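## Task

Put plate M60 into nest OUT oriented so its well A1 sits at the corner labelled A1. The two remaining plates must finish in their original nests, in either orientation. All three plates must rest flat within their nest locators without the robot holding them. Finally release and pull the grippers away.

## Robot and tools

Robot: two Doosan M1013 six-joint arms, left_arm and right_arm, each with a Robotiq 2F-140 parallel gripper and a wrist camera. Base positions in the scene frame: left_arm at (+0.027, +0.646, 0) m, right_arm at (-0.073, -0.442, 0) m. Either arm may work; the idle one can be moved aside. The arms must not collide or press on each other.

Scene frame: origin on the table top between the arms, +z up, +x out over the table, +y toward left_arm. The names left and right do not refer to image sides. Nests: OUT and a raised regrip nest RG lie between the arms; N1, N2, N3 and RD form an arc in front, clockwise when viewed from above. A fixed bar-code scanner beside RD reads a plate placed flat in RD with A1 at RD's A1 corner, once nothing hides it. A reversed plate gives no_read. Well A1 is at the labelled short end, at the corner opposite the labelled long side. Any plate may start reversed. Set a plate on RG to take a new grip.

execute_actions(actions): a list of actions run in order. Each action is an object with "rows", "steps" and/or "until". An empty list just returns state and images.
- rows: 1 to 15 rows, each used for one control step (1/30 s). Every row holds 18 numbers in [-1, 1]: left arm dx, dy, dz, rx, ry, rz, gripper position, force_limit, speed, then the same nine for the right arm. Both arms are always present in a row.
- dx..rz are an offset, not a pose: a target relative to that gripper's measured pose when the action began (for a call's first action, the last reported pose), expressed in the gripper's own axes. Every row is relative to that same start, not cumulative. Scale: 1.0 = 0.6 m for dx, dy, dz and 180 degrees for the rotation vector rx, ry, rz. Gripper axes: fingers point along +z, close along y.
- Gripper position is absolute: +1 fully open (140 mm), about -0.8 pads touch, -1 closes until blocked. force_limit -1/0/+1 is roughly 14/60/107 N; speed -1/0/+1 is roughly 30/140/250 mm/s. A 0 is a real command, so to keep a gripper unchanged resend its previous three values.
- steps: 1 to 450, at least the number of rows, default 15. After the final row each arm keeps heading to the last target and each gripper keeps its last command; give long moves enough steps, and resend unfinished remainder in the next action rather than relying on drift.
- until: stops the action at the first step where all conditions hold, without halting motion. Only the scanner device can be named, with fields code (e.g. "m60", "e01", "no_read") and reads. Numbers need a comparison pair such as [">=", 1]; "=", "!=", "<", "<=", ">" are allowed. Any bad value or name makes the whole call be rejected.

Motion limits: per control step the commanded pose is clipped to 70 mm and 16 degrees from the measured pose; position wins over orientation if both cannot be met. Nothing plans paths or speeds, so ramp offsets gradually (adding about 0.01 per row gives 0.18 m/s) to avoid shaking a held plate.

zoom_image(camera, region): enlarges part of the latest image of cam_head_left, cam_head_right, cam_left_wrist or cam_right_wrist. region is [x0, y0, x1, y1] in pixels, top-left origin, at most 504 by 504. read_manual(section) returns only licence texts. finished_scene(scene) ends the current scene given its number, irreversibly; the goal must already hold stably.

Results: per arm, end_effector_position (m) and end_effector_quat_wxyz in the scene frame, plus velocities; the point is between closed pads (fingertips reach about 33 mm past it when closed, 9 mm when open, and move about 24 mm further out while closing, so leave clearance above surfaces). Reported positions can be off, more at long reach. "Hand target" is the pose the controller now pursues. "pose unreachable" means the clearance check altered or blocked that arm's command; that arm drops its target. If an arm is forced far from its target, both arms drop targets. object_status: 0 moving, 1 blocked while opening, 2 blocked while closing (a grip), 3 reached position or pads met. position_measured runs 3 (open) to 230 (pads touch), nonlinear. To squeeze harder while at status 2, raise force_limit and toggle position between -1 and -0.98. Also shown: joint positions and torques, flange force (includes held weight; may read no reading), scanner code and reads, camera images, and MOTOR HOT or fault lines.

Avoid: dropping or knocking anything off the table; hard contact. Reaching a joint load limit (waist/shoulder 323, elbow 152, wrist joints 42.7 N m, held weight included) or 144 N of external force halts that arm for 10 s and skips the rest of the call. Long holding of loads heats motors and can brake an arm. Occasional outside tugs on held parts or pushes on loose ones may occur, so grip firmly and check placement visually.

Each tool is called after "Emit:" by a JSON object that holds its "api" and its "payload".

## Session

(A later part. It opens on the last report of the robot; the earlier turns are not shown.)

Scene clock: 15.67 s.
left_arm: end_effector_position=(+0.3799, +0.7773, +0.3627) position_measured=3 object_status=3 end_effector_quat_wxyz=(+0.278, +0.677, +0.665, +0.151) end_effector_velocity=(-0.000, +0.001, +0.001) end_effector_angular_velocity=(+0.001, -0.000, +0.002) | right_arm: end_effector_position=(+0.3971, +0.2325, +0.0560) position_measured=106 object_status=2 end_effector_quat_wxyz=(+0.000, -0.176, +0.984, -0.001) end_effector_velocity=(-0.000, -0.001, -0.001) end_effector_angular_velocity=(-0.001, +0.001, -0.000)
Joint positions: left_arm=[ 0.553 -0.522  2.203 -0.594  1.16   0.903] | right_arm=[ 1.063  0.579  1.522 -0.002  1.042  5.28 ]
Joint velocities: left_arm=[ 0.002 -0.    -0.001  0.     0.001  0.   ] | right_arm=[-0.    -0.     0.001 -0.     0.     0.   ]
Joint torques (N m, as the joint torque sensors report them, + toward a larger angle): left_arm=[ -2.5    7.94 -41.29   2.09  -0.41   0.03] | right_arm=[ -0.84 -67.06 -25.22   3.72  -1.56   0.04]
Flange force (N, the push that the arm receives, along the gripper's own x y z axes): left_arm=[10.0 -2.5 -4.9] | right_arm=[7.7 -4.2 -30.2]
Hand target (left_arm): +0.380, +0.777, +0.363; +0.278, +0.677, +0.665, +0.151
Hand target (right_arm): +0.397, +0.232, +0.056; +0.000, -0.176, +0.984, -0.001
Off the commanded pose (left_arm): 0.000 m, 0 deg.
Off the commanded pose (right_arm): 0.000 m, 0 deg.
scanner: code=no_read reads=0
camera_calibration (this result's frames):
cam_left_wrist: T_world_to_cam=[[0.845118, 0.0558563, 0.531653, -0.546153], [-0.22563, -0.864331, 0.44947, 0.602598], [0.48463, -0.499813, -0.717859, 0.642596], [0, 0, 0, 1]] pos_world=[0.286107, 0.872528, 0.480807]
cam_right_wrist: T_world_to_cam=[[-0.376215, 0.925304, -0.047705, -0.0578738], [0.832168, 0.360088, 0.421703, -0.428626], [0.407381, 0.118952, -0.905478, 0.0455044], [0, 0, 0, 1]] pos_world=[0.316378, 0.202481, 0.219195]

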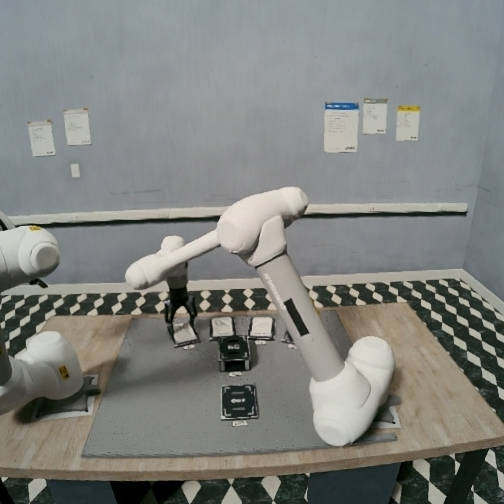

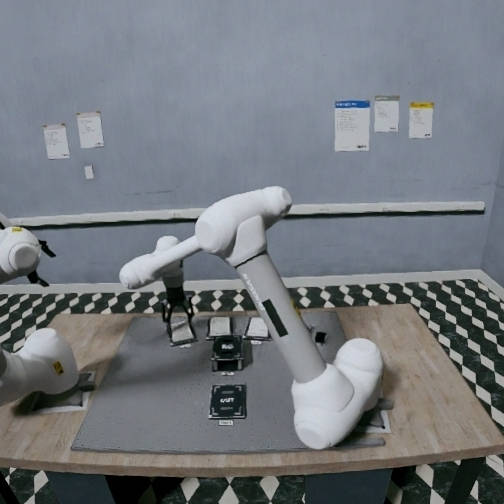

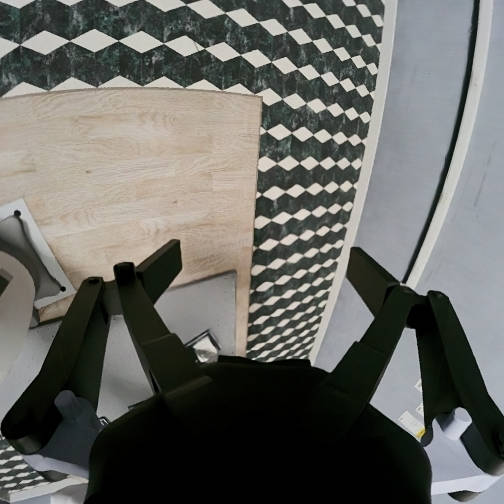

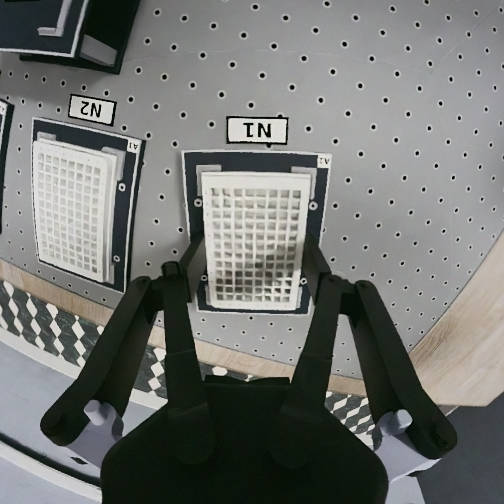

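Emit:
{"api": "execute_actions", "payload": {"actions": [{"rows":[[0,0,0,0,0,0,1,0,0,0,0,-0.002,0,0,0,-0.98,0,-0.5],[0,0,0,0,0,0,1,0,0,0,0,-0.002,0,0,0,-0.98,0,-0.5],[0,0,0,0,0,0,1,0,0,0,0,-0.002,0,0,0,-0.98,0,-0.5],[0,0,0,0,0,0,1,0,0,0,0,-0.002,0,0,0,-0.98,0,-0.5],[0,0,0,0,0,0,1,0,0,0,0,-0.002,0,0,0,-0.98,0,-0.5],[0,0,0,0,0,0,1,0,0,0,0,-0.005,0,0,0,-0.98,0,-0.5],[0,0,0,0,0,0,1,0,0,0,0,-0.008,0,0,0,-0.98,0,-0.5],[0,0,0,0,0,0,1,0,0,0,0,-0.012,0,0,0,-0.98,0,-0.5],[0,0,0,0,0,0,1,0,0,0,0,-0.016,0,0,0,-0.98,0,-0.5],[0,0,0,0,0,0,1,0,0,0,0,-0.02,0,0,0,-0.98,0,-0.5]],"steps":18}]}}

Emit:
{"api": "zoom_image", "payload": {"camera": "cam_right_wrist", "region": [160, 140, 350, 330]}}

Scene clock: 16.83 s.
left_arm: end_effector_position=(+0.3799, +0.7773, +0.3627) position_measured=3 object_status=3 end_effector_quat_wxyz=(+0.278, +0.677, +0.665, +0.151) end_effector_velocity=(-0.000, -0.000, -0.002) end_effector_angular_velocity=(-0.002, +0.002, +0.000) | right_arm: end_effector_position=(+0.3970, +0.2325, +0.0680) position_measured=109 object_status=2 end_effector_quat_wxyz=(+0.000, -0.176, +0.984, -0.001) end_effector_velocity=(-0.000, -0.001, -0.000) end_effector_angular_velocity=(-0.001, +0.000, +0.001)
Joint positions: left_arm=[ 0.553 -0.522  2.203 -0.594  1.16   0.903] | right_arm=[ 1.063  0.57   1.514 -0.002  1.06   5.28 ]
Joint velocities: left_arm=[ 0.     0.001  0.002 -0.     0.    -0.   ] | right_arm=[-0.    -0.     0.001  0.     0.    -0.001]
Joint torques (N m, as the joint torque sensors report them, + toward a larger angle): left_arm=[ -3.23   8.43 -41.04   2.09  -0.45   0.1 ] | right_arm=[ -1.33 -87.61 -35.     3.34   0.06   0.22]
Flange force (N, the push that the arm receives, along the gripper's own x y z axes): left_arm=[10.9 -4.1 -6.4] | right_arm=[3.6 -0.9 -4.1]
Hand target (left_arm): +0.380, +0.777, +0.363; +0.278, +0.677, +0.665, +0.151
Hand target (right_arm): +0.397, +0.232, +0.068; +0.000, -0.176, +0.984, -0.001
Off the commanded pose (left_arm): 0.000 m, 0 deg.
Off the commanded pose (right_arm): 0.000 m, 0 deg.
scanner: code=no_read reads=0
camera_calibration (this result's frames):
cam_left_wrist: T_world_to_cam=[[0.845119, 0.0558564, 0.531653, -0.546153], [-0.22563, -0.864331, 0.449471, 0.602598], [0.48463, -0.499813, -0.717859, 0.642596], [0, 0, 0, 1]] pos_world=[0.286107, 0.872528, 0.480807]
cam_right_wrist: T_world_to_cam=[[-0.376229, 0.925296, -0.0477395, -0.0573106], [0.832166, 0.360118, 0.42168, -0.433647], [0.407371, 0.118921, -0.905487, 0.0563653], [0, 0, 0, 1]] pos_world=[0.316343, 0.20249, 0.231162]

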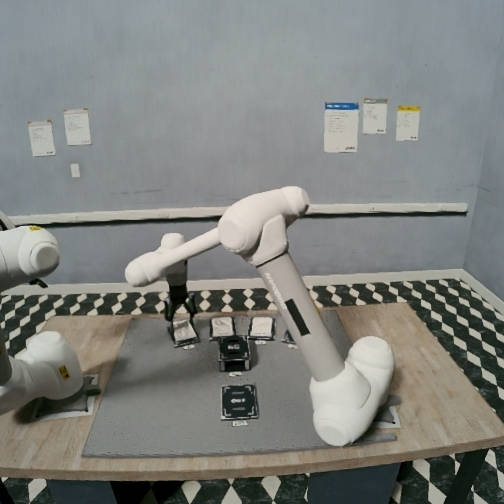

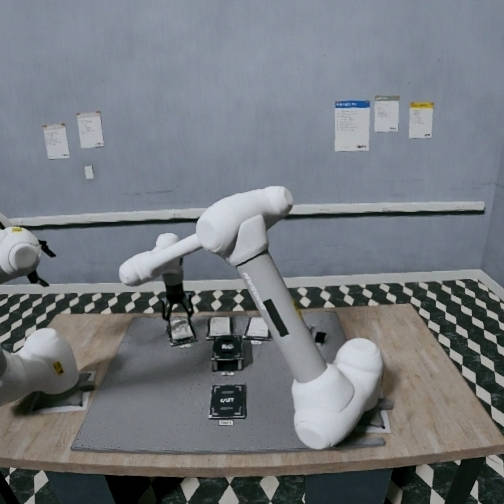

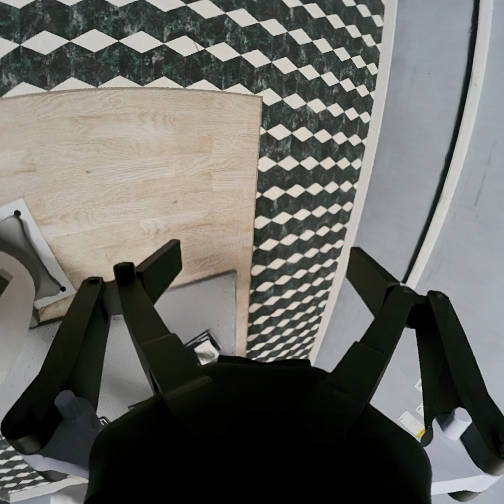

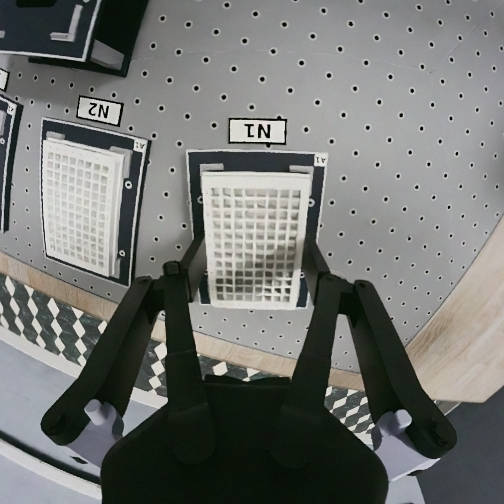

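Region (160, 140, 350, 330) of cam_right_wrist's 504x504 image, scaled by 2.653, with more detail than that image has.

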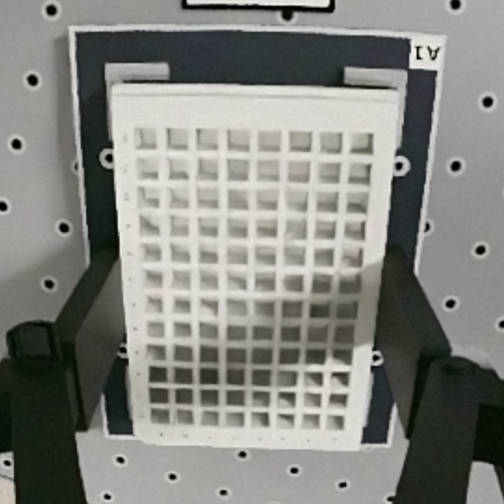

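Emit:
{"api": "execute_actions", "payload": {"actions": [{"rows":[[0,0,0,0,0,0,1,0,0,0,0,-0.01,0,0,0,-0.98,0,-0.5],[0,0,0,0,0,0,1,0,0,0,0,-0.03,0,0,0,-0.98,0,-0.5],[0,0,0,0,0,0,1,0,0,0,0,-0.05,0,0,0,-0.98,0,-0.5],[0,0,0,0,0,0,1,0,0,0,0,-0.07,0,0,0,-0.98,0,-0.5],[0,0,0,0,0,0,1,0,0,0,0,-0.09,0,0,0,-0.98,0,-0.5],[0,0,0,0,0,0,1,0,0,0,0,-0.11,0,0,-0.02,-0.98,0,-0.5],[0,0,0,0,0,0,1,0,0,0,0,-0.13,0,0,-0.04,-0.98,0,-0.5],[0,0,0,0,0,0,1,0,0,0,0,-0.15,0,0,-0.06,-0.98,0,-0.5],[0,0,0,0,0,0,1,0,0,0,0,-0.17,0,0,-0.08,-0.98,0,-0.5],[0,0,0,0,0,0,1,0,0,0.01,0,-0.19,0,0,-0.1,-0.98,0,-0.5],[0,0,0,0,0,0,1,0,0,0.02,0,-0.21,0,0,-0.12,-0.98,0,-0.5],[0,0,0,0,0,0,1,0,0,0.03,0,-0.23,0,0,-0.14,-0.98,0,-0.5],[0,0,0,0,0,0,1,0,0,0.04,0,-0.24,0,0,-0.16,-0.98,0,-0.5],[0,0,0,0,0,0,1,0,0,0.05,0,-0.24,0,0,-0.18,-0.98,0,-0.5],[0,0,0,0,0,0,1,0,0,0.801,-0.117,-0.24,0,0,-0.887,-0.98,0,-0.5]],"steps":75}]}}

Scene clock: 20.20 s.
left_arm: end_effector_position=(+0.3799, +0.7773, +0.3627) position_measured=3 object_status=3 end_effector_quat_wxyz=(+0.278, +0.677, +0.665, +0.151) end_effector_velocity=(+0.000, +0.000, -0.000) end_effector_angular_velocity=(-0.000, +0.000, +0.001) | right_arm: end_effector_position=(-0.0290, -0.0011, +0.2113) position_measured=109 object_status=2 end_effector_quat_wxyz=(+0.001, +1.000, -0.000, +0.000) end_effector_velocity=(-0.000, +0.000, +0.000) end_effector_angular_velocity=(+0.000, -0.000, -0.000)
Joint positions: left_arm=[ 0.553 -0.522  2.203 -0.594  1.16   0.903] | right_arm=[ 1.537 -0.112  2.097 -0.001  1.159  2.967]
Joint velocities: left_arm=[ 0.  0. -0.  0. -0. -0.] | right_arm=[ 0. -0. -0.  0.  0.  0.]
Joint torques (N m, as the joint torque sensors report them, + toward a larger angle): left_arm=[ -2.86   8.29 -41.15   1.98  -0.41   0.01] | right_arm=[ -3.85 -26.09 -35.91   3.64   0.32  -0.08]
Flange force (N, the push that the arm receives, along the gripper's own x y z axes): left_arm=[10.0 -3.1 -5.4] | right_arm=[-8.5 -4.1 -2.8]
Hand target (left_arm): +0.380, +0.777, +0.363; +0.278, +0.677, +0.665, +0.151
Hand target (right_arm): -0.029, -0.001, +0.211; +0.001, +1.000, -0.000, +0.000
Off the commanded pose (left_arm): 0.000 m, 0 deg.
Off the commanded pose (right_arm): 0.002 m, 0 deg.
scanner: code=no_read reads=0
camera_calibration (this result's frames):
cam_right_wrist: T_world_to_cam=[[0.0312933, -0.998589, -0.0429122, 0.0140402], [-0.905739, -0.0464871, 0.421279, -0.106191], [-0.422679, 0.025684, -0.905915, 0.363308], [0, 0, 0, 1]] pos_world=[0.0569419, -0.000247344, 0.374465]

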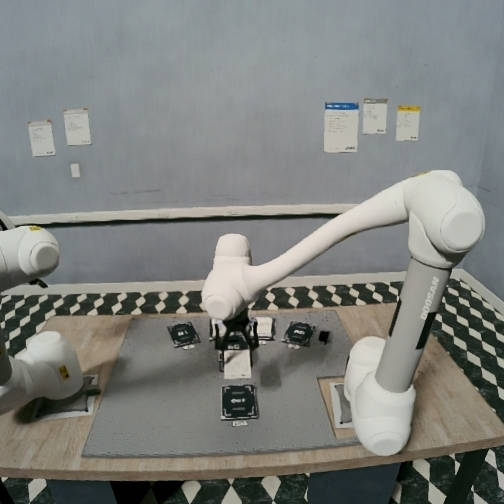

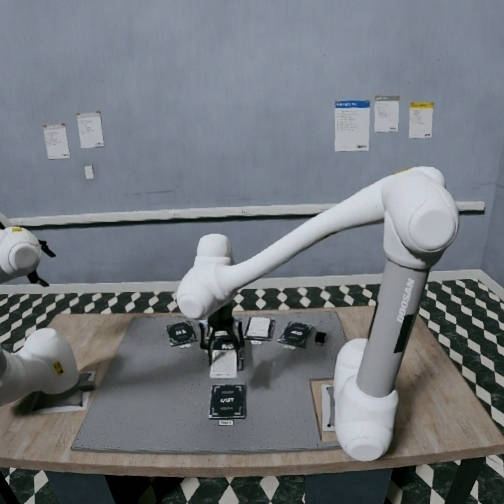

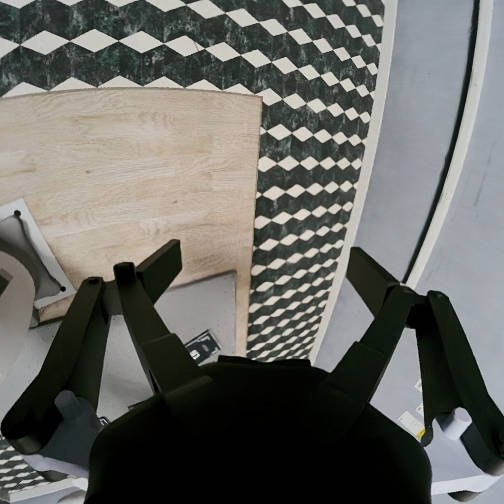

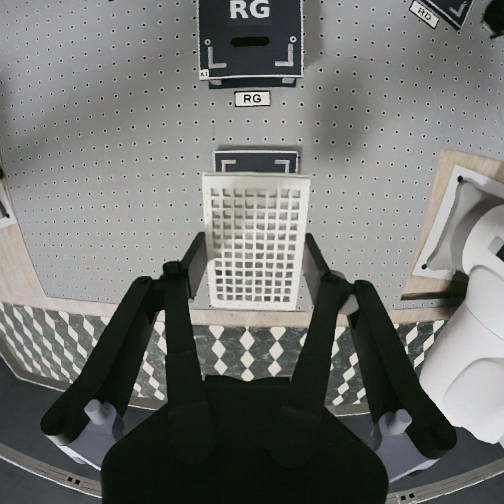

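Emit:
{"api": "execute_actions", "payload": {"actions": [{"rows":[[0,0,0,0,0,0,1,0,0,0,0,0.02,0,0,0,-0.98,0,-0.5],[0,0,0,0,0,0,1,0,0,0,0,0.05,0,0,0,-0.98,0,-0.5],[0,0,0,0,0,0,1,0,0,0,0,0.08,0,0,0,-0.98,0,-0.5],[0,0,0,0,0,0,1,0,0,0,0,0.238,0,0,-0.011,-0.98,0,-0.5]],"steps":26}]}}

Emit:
{"api": "zoom_image", "payload": {"camera": "cam_right_wrist", "region": [160, 140, 350, 330]}}

Scene clock: 21.37 s.
left_arm: end_effector_position=(+0.3799, +0.7773, +0.3627) position_measured=3 object_status=3 end_effector_quat_wxyz=(+0.278, +0.677, +0.665, +0.151) end_effector_velocity=(-0.000, -0.001, +0.000) end_effector_angular_velocity=(-0.001, +0.000, -0.003) | right_arm: end_effector_position=(-0.0286, -0.0013, +0.0685) position_measured=109 object_status=2 end_effector_quat_wxyz=(+0.001, +1.000, +0.017, +0.001) end_effector_velocity=(-0.000, -0.001, -0.001) end_effector_angular_velocity=(-0.001, +0.000, +0.000)
Joint positions: left_arm=[ 0.553 -0.522  2.203 -0.594  1.16   0.903] | right_arm=[ 1.536  0.039  2.257 -0.002  0.848  2.933]
Joint velocities: left_arm=[-0.001 -0.    -0.    -0.     0.002  0.001] | right_arm=[ 0.     0.     0.001  0.    -0.001 -0.   ]
Joint torques (N m, as the joint torque sensors report them, + toward a larger angle): left_arm=[ -2.55   8.19 -41.12   2.15  -0.31   0.04] | right_arm=[ -1.54 -32.55 -29.65   2.88  -0.29  -0.33]
Flange force (N, the push that the arm receives, along the gripper's own x y z axes): left_arm=[9.1 -2.1 -4.5] | right_arm=[-4.4 0.9 -5.5]
Hand target (left_arm): +0.380, +0.777, +0.363; +0.278, +0.677, +0.665, +0.151
Hand target (right_arm): -0.029, -0.001, +0.068; +0.001, +1.000, +0.017, +0.001
Off the commanded pose (left_arm): 0.000 m, 0 deg.
Off the commanded pose (right_arm): 0.000 m, 0 deg.
scanner: code=no_read reads=0
camera_calibration (this result's frames):
cam_left_wrist: T_world_to_cam=[[0.845119, 0.0558564, 0.531653, -0.546154], [-0.22563, -0.864331, 0.449471, 0.602598], [0.48463, -0.499813, -0.717859, 0.642596], [0, 0, 0, 1]] pos_world=[0.286107, 0.872528, 0.480807]
cam_right_wrist: T_world_to_cam=[[0.0654543, -0.996936, -0.0428347, 0.00867037], [-0.903669, -0.0774271, 0.421173, -0.0456673], [-0.423199, 0.0111408, -0.905968, 0.234098], [0, 0, 0, 1]] pos_world=[0.0572345, 0.00249986, 0.231691]

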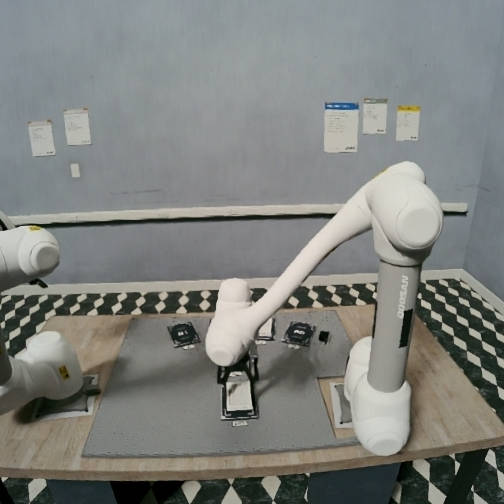

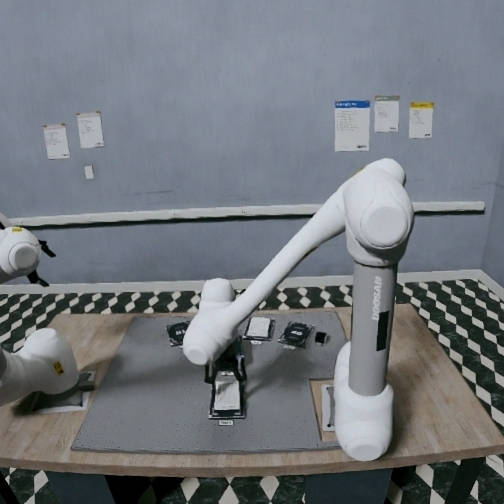

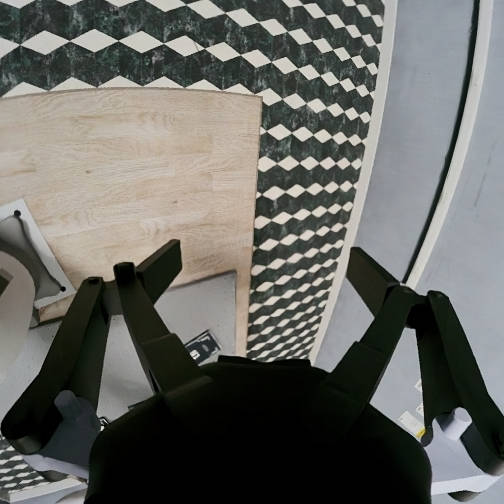

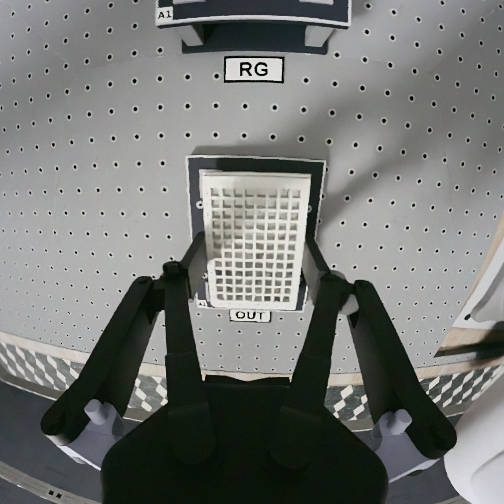

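Region (160, 140, 350, 330) of cam_right_wrist's 504x504 image, scaled by 2.653, with more detail than that image has.

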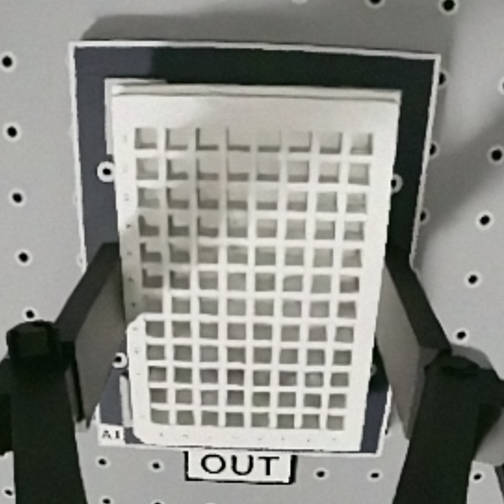

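Emit:
{"api": "execute_actions", "payload": {"actions": [{"rows":[[0,0,0,0,0,0,1,0,0,-0.009,-0.0026,0.004,0,0,0.0035,-0.98,0,-0.5]],"steps":10}]}}

Emit:
{"api": "zoom_image", "payload": {"camera": "cam_right_wrist", "region": [160, 140, 350, 330]}}

Scene clock: 22.03 s.
left_arm: end_effector_position=(+0.3799, +0.7773, +0.3627) position_measured=3 object_status=3 end_effector_quat_wxyz=(+0.278, +0.677, +0.665, +0.151) end_effector_velocity=(-0.000, -0.000, -0.000) end_effector_angular_velocity=(+0.000, +0.001, -0.002) | right_arm: end_effector_position=(-0.0341, +0.0001, +0.0661) position_measured=109 object_status=2 end_effector_quat_wxyz=(+0.001, +1.000, +0.011, +0.000) end_effector_velocity=(-0.000, -0.001, -0.000) end_effector_angular_velocity=(-0.001, +0.000, -0.001)
Joint positions: left_arm=[ 0.553 -0.522  2.203 -0.594  1.16   0.903] | right_arm=[ 1.549  0.044  2.258 -0.002  0.842  2.956]
Joint velocities: left_arm=[-0.001 -0.     0.     0.     0.001  0.   ] | right_arm=[0.001 0.    0.001 0.    0.    0.001]
Joint torques (N m, as the joint torque sensors report them, + toward a larger angle): left_arm=[ -2.49   8.47 -40.78   2.06  -0.45   0.01] | right_arm=[ -1.42 -33.12 -28.56   3.06  -0.02   0.25]
Flange force (N, the push that the arm receives, along the gripper's own x y z axes): left_arm=[8.9 -2.0 -5.2] | right_arm=[-2.4 -0.9 -5.7]
Hand target (left_arm): +0.380, +0.777, +0.363; +0.278, +0.677, +0.665, +0.151
Hand target (right_arm): -0.034, +0.000, +0.066; +0.001, +1.000, +0.011, +0.001
Off the commanded pose (left_arm): 0.000 m, 0 deg.
Off the commanded pose (right_arm): 0.000 m, 0 deg.
scanner: code=no_read reads=0
camera_calibration (this result's frames):
cam_right_wrist: T_world_to_cam=[[0.0541875, -0.997607, -0.0429405, 0.0099452], [-0.90438, -0.0672619, 0.421393, -0.0495731], [-0.423273, 0.0160003, -0.905861, 0.229573], [0, 0, 0, 1]] pos_world=[0.0518002, 0.00291379, 0.229278]

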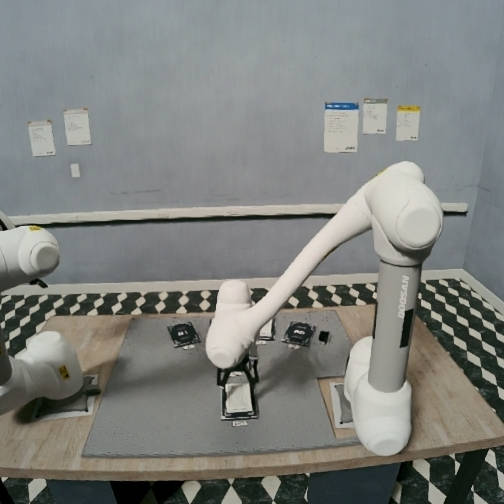

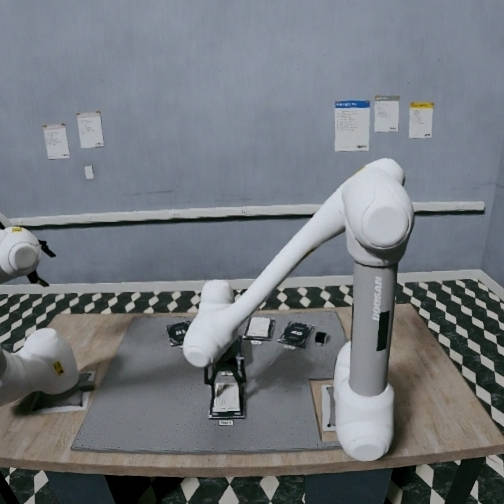

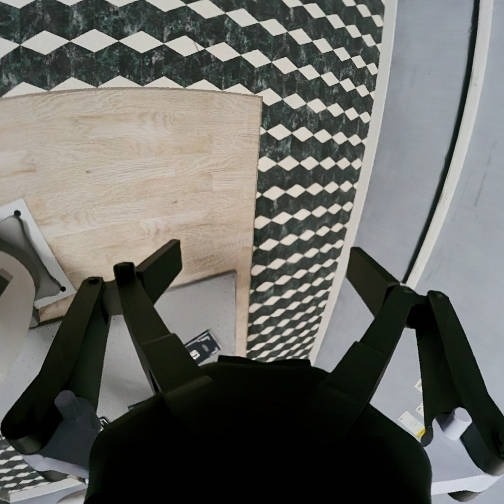

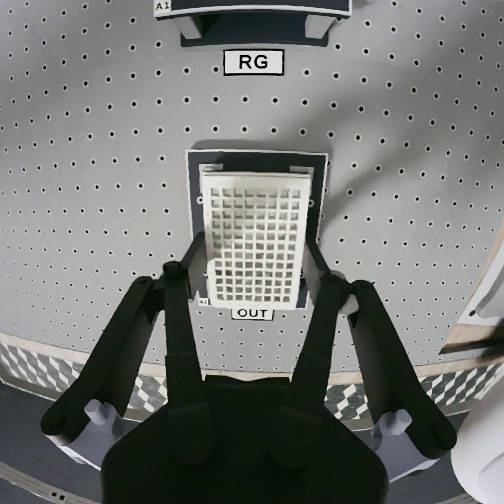

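Region (160, 140, 350, 330) of cam_right_wrist's 504x504 image, scaled by 2.653, with more detail than that image has.

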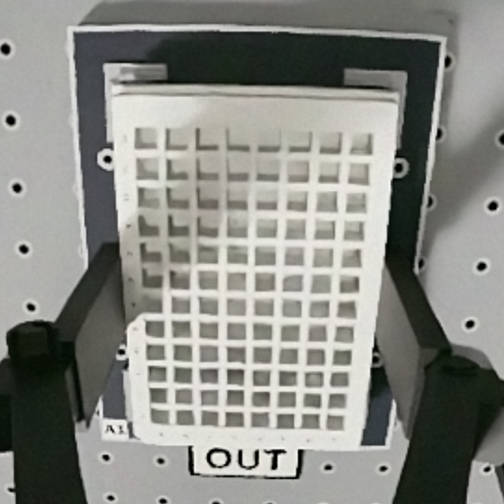

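Emit:
{"api": "execute_actions", "payload": {"actions": [{"rows":[[0,0,0,0,0,0,1,0,0,-0.0005,-0.0005,0.002,0,0,0.001,-0.98,0,-0.5],[0,0,0,0,0,0,1,0,0,-0.0005,-0.0005,0.004,0,0,0.001,-0.98,0,-0.5],[0,0,0,0,0,0,1,0,0,-0.0005,-0.0005,0.006,0,0,0.001,-0.98,0,-0.5],[0,0,0,0,0,0,1,0,0,-0.0005,-0.0005,0.008,0,0,0.001,-0.98,0,-0.5],[0,0,0,0,0,0,1,0,0,-0.0005,-0.0005,0.01,0,0,0.001,-0.98,0,-0.5],[0,0,0,0,0,0,1,0,0,-0.0005,-0.0005,0.012,0,0,0.001,-0.98,0,-0.5],[0,0,0,0,0,0,1,0,0,-0.0005,-0.0005,0.014,0,0,0.001,-0.98,0,-0.5],[0,0,0,0,0,0,1,0,0,-0.0005,-0.0005,0.016,0,0,0.001,-0.98,0,-0.5]],"steps":15}]}}

Emit:
{"api": "zoom_image", "payload": {"camera": "cam_right_wrist", "region": [160, 140, 350, 330]}}

Scene clock: 22.97 s.
left_arm: end_effector_position=(+0.3799, +0.7773, +0.3627) position_measured=3 object_status=3 end_effector_quat_wxyz=(+0.278, +0.677, +0.665, +0.151) end_effector_velocity=(+0.000, +0.001, -0.000) end_effector_angular_velocity=(+0.001, -0.000, +0.002) | right_arm: end_effector_position=(-0.0344, +0.0004, +0.0565) position_measured=109 object_status=2 end_effector_quat_wxyz=(+0.001, +1.000, +0.010, +0.000) end_effector_velocity=(-0.000, -0.002, -0.001) end_effector_angular_velocity=(-0.002, +0.001, +0.000)
Joint positions: left_arm=[ 0.553 -0.522  2.203 -0.594  1.16   0.903] | right_arm=[ 1.55   0.058  2.266 -0.002  0.82   2.96 ]
Joint velocities: left_arm=[ 0.    -0.     0.001  0.001 -0.002 -0.001] | right_arm=[ 0.     0.     0.002  0.    -0.    -0.   ]
Joint torques (N m, as the joint torque sensors report them, + toward a larger angle): left_arm=[ -2.73   7.98 -40.89   2.07  -0.45   0.13] | right_arm=[ -3.67 -30.56 -28.3    2.53  -0.07  -0.13]
Flange force (N, the push that the arm receives, along the gripper's own x y z axes): left_arm=[10.0 -2.1 -5.1] | right_arm=[-9.2 4.2 -10.1]
Hand target (left_arm): +0.380, +0.777, +0.363; +0.278, +0.677, +0.665, +0.151
Hand target (right_arm): -0.034, +0.000, +0.056; +0.001, +1.000, +0.010, +0.000
Off the commanded pose (left_arm): 0.000 m, 0 deg.
Off the commanded pose (right_arm): 0.000 m, 0 deg.
scanner: code=no_read reads=0
camera_calibration (this result's frames):
cam_left_wrist: T_world_to_cam=[[0.845118, 0.0558563, 0.531653, -0.546154], [-0.22563, -0.864331, 0.44947, 0.602598], [0.48463, -0.499812, -0.717859, 0.642596], [0, 0, 0, 1]] pos_world=[0.286107, 0.872528, 0.480807]
cam_right_wrist: T_world_to_cam=[[0.0510459, -0.997772, -0.0429595, 0.00972871], [-0.904607, -0.064421, 0.421351, -0.0457748], [-0.42318, 0.0173532, -0.90588, 0.220776], [0, 0, 0, 1]] pos_world=[0.0515231, 0.002927, 0.219702]

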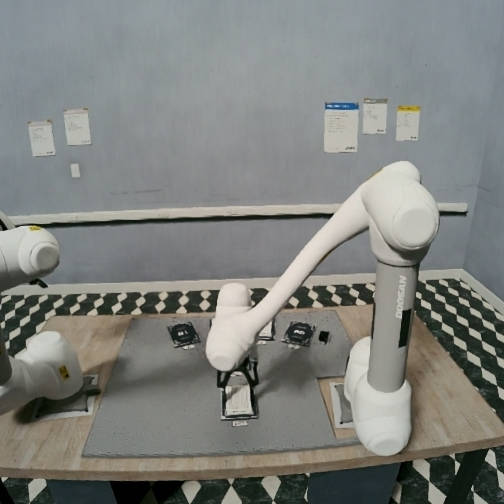

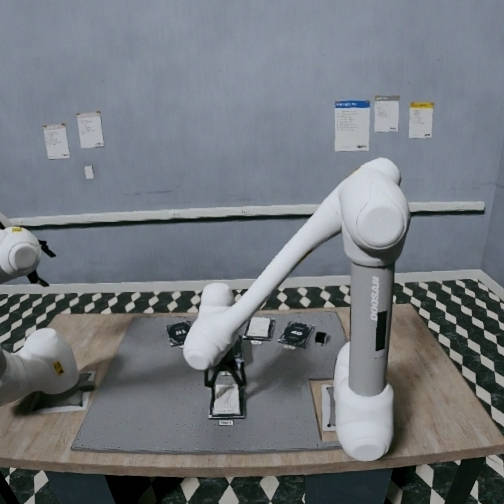

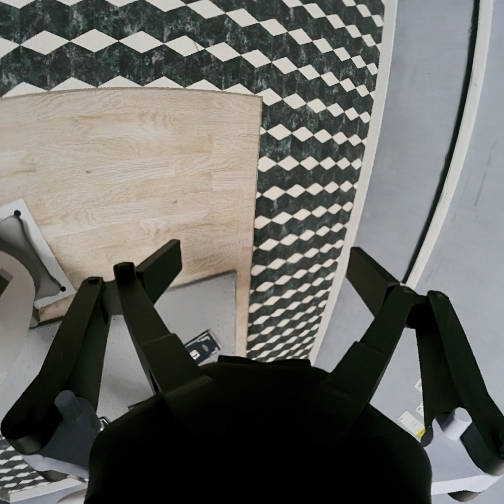

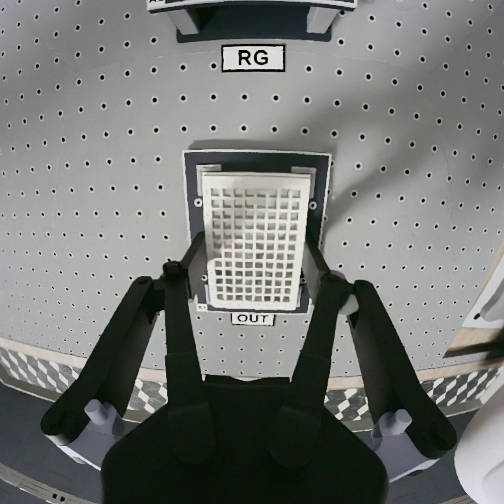

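Region (160, 140, 350, 330) of cam_right_wrist's 504x504 image, scaled by 2.653, with more detail than that image has.

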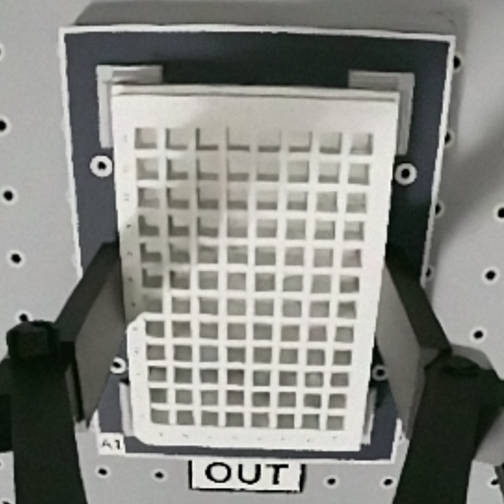

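Seated nearly. Release and retreat.

Emit:
{"api": "execute_actions", "payload": {"actions": [{"rows":[[0,0,0,0,0,0,1,0,0,0,0,0.001,0,0,0,-0.98,0,-0.5]],"steps":5},{"rows":[[0,0,0,0,0,0,1,0,0,0,0,0,0,0,0,0.6,0,-0.3]],"steps":10},{"rows":[[0,0,0,0,0,0,1,0,0,0,0.05,-0.3,0,0,0,1,0,-0.3]],"steps":24}]}}

Emit:
{"api": "zoom_image", "payload": {"camera": "cam_right_wrist", "region": [170, 130, 310, 270]}}

Emit:
{"api": "zoom_image", "payload": {"camera": "cam_head_left", "region": [150, 300, 330, 440]}}

Scene clock: 24.53 s.
left_arm: end_effector_position=(+0.3799, +0.7773, +0.3627) position_measured=3 object_status=3 end_effector_quat_wxyz=(+0.278, +0.677, +0.665, +0.151) end_effector_velocity=(-0.000, +0.000, -0.000) end_effector_angular_velocity=(-0.001, +0.000, +0.001) | right_arm: end_effector_position=(-0.0342, -0.0294, +0.2359) position_measured=3 object_status=3 end_effector_quat_wxyz=(+0.001, +1.000, +0.010, +0.000) end_effector_velocity=(+0.000, +0.001, +0.001) end_effector_angular_velocity=(+0.002, -0.000, -0.000)
Joint positions: left_arm=[ 0.553 -0.522  2.203 -0.594  1.16   0.903] | right_arm=[ 1.537 -0.179  2.105 -0.001  1.219  2.947]
Joint velocities: left_arm=[ 0.     0.     0.    -0.     0.    -0.001] | right_arm=[-0.    -0.001 -0.002  0.    -0.    -0.   ]
Joint torques (N m, as the joint torque sensors report them, + toward a larger angle): left_arm=[ -3.18   7.85 -40.96   2.16  -0.33   0.17] | right_arm=[ -0.96 -16.63 -36.12   3.79  -0.03   0.15]
Flange force (N, the push that the arm receives, along the gripper's own x y z axes): left_arm=[11.5 -3.0 -5.7] | right_arm=[-2.2 2.5 -6.8]
Flange force at the end of the 1st action (N, along the gripper's axes at the end of the call): left_arm=[9.9 -2.8 -4.4] | right_arm=[-1.5 -2.5 -13.6]
Flange force at the end of the 2nd action (N, along the gripper's axes at the end of the call): left_arm=[10.4 -2.0 -4.8] | right_arm=[-8.9 -0.7 -6.5]
Hand target (left_arm): +0.380, +0.777, +0.363; +0.278, +0.677, +0.665, +0.151
Hand target (right_arm): -0.034, -0.029, +0.236; +0.001, +1.000, +0.010, +0.000
Off the commanded pose (left_arm): 0.000 m, 0 deg.
Off the commanded pose (right_arm): 0.000 m, 0 deg.
scanner: code=no_read reads=0
camera_calibration (this result's frames):
cam_left_wrist: T_world_to_cam=[[0.845118, 0.0558563, 0.531653, -0.546153], [-0.22563, -0.864331, 0.44947, 0.602598], [0.48463, -0.499813, -0.717859, 0.642596], [0, 0, 0, 1]] pos_world=[0.286107, 0.872528, 0.480807]
cam_right_wrist: T_world_to_cam=[[0.0514541, -0.997752, -0.0429297, -0.0122868], [-0.904448, -0.0647839, 0.421636, -0.123175], [-0.423469, 0.0171328, -0.905748, 0.383816], [0, 0, 0, 1]] pos_world=[0.0517608, -0.0268148, 0.399048]

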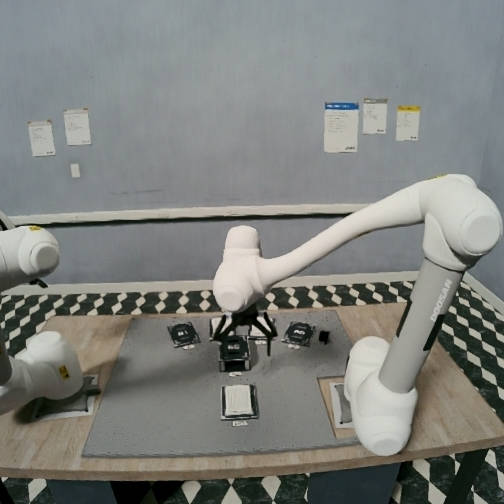

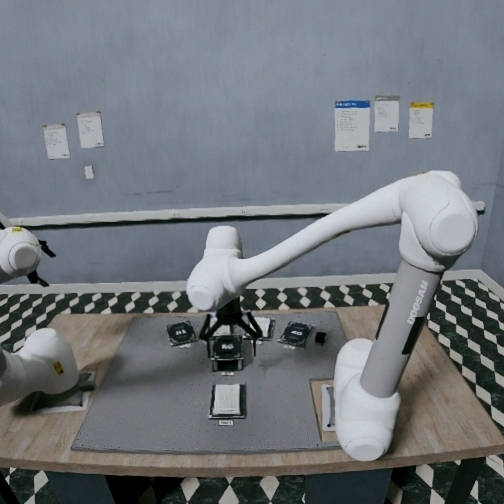

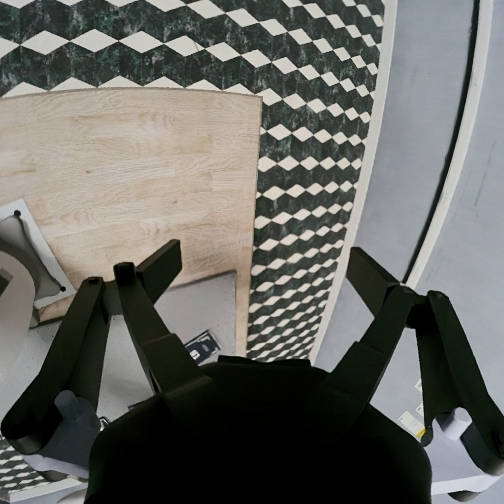

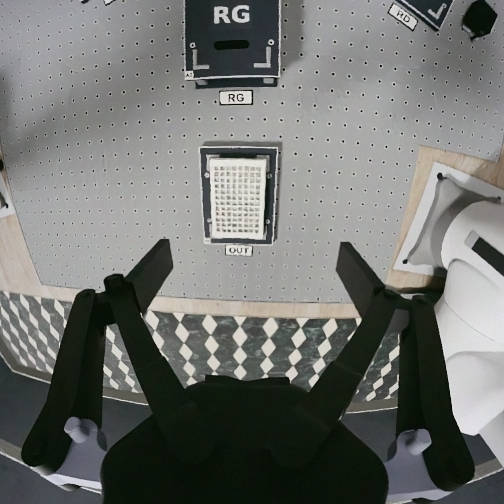

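Region (170, 130, 310, 270) of cam_right_wrist's 504x504 image, scaled by 3.600, with more detail than that image has.

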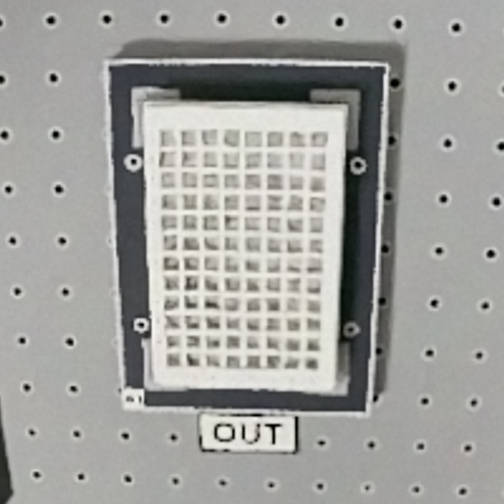

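Region (150, 300, 330, 440) of cam_head_left's 504x504 image, scaled by 2.800, with more detail than that image has.

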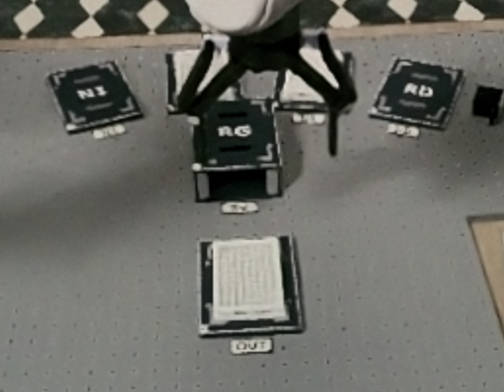

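Emit:
{"api": "finished_scene", "payload": {"scene": 1}}

The scene is finished: the task was done.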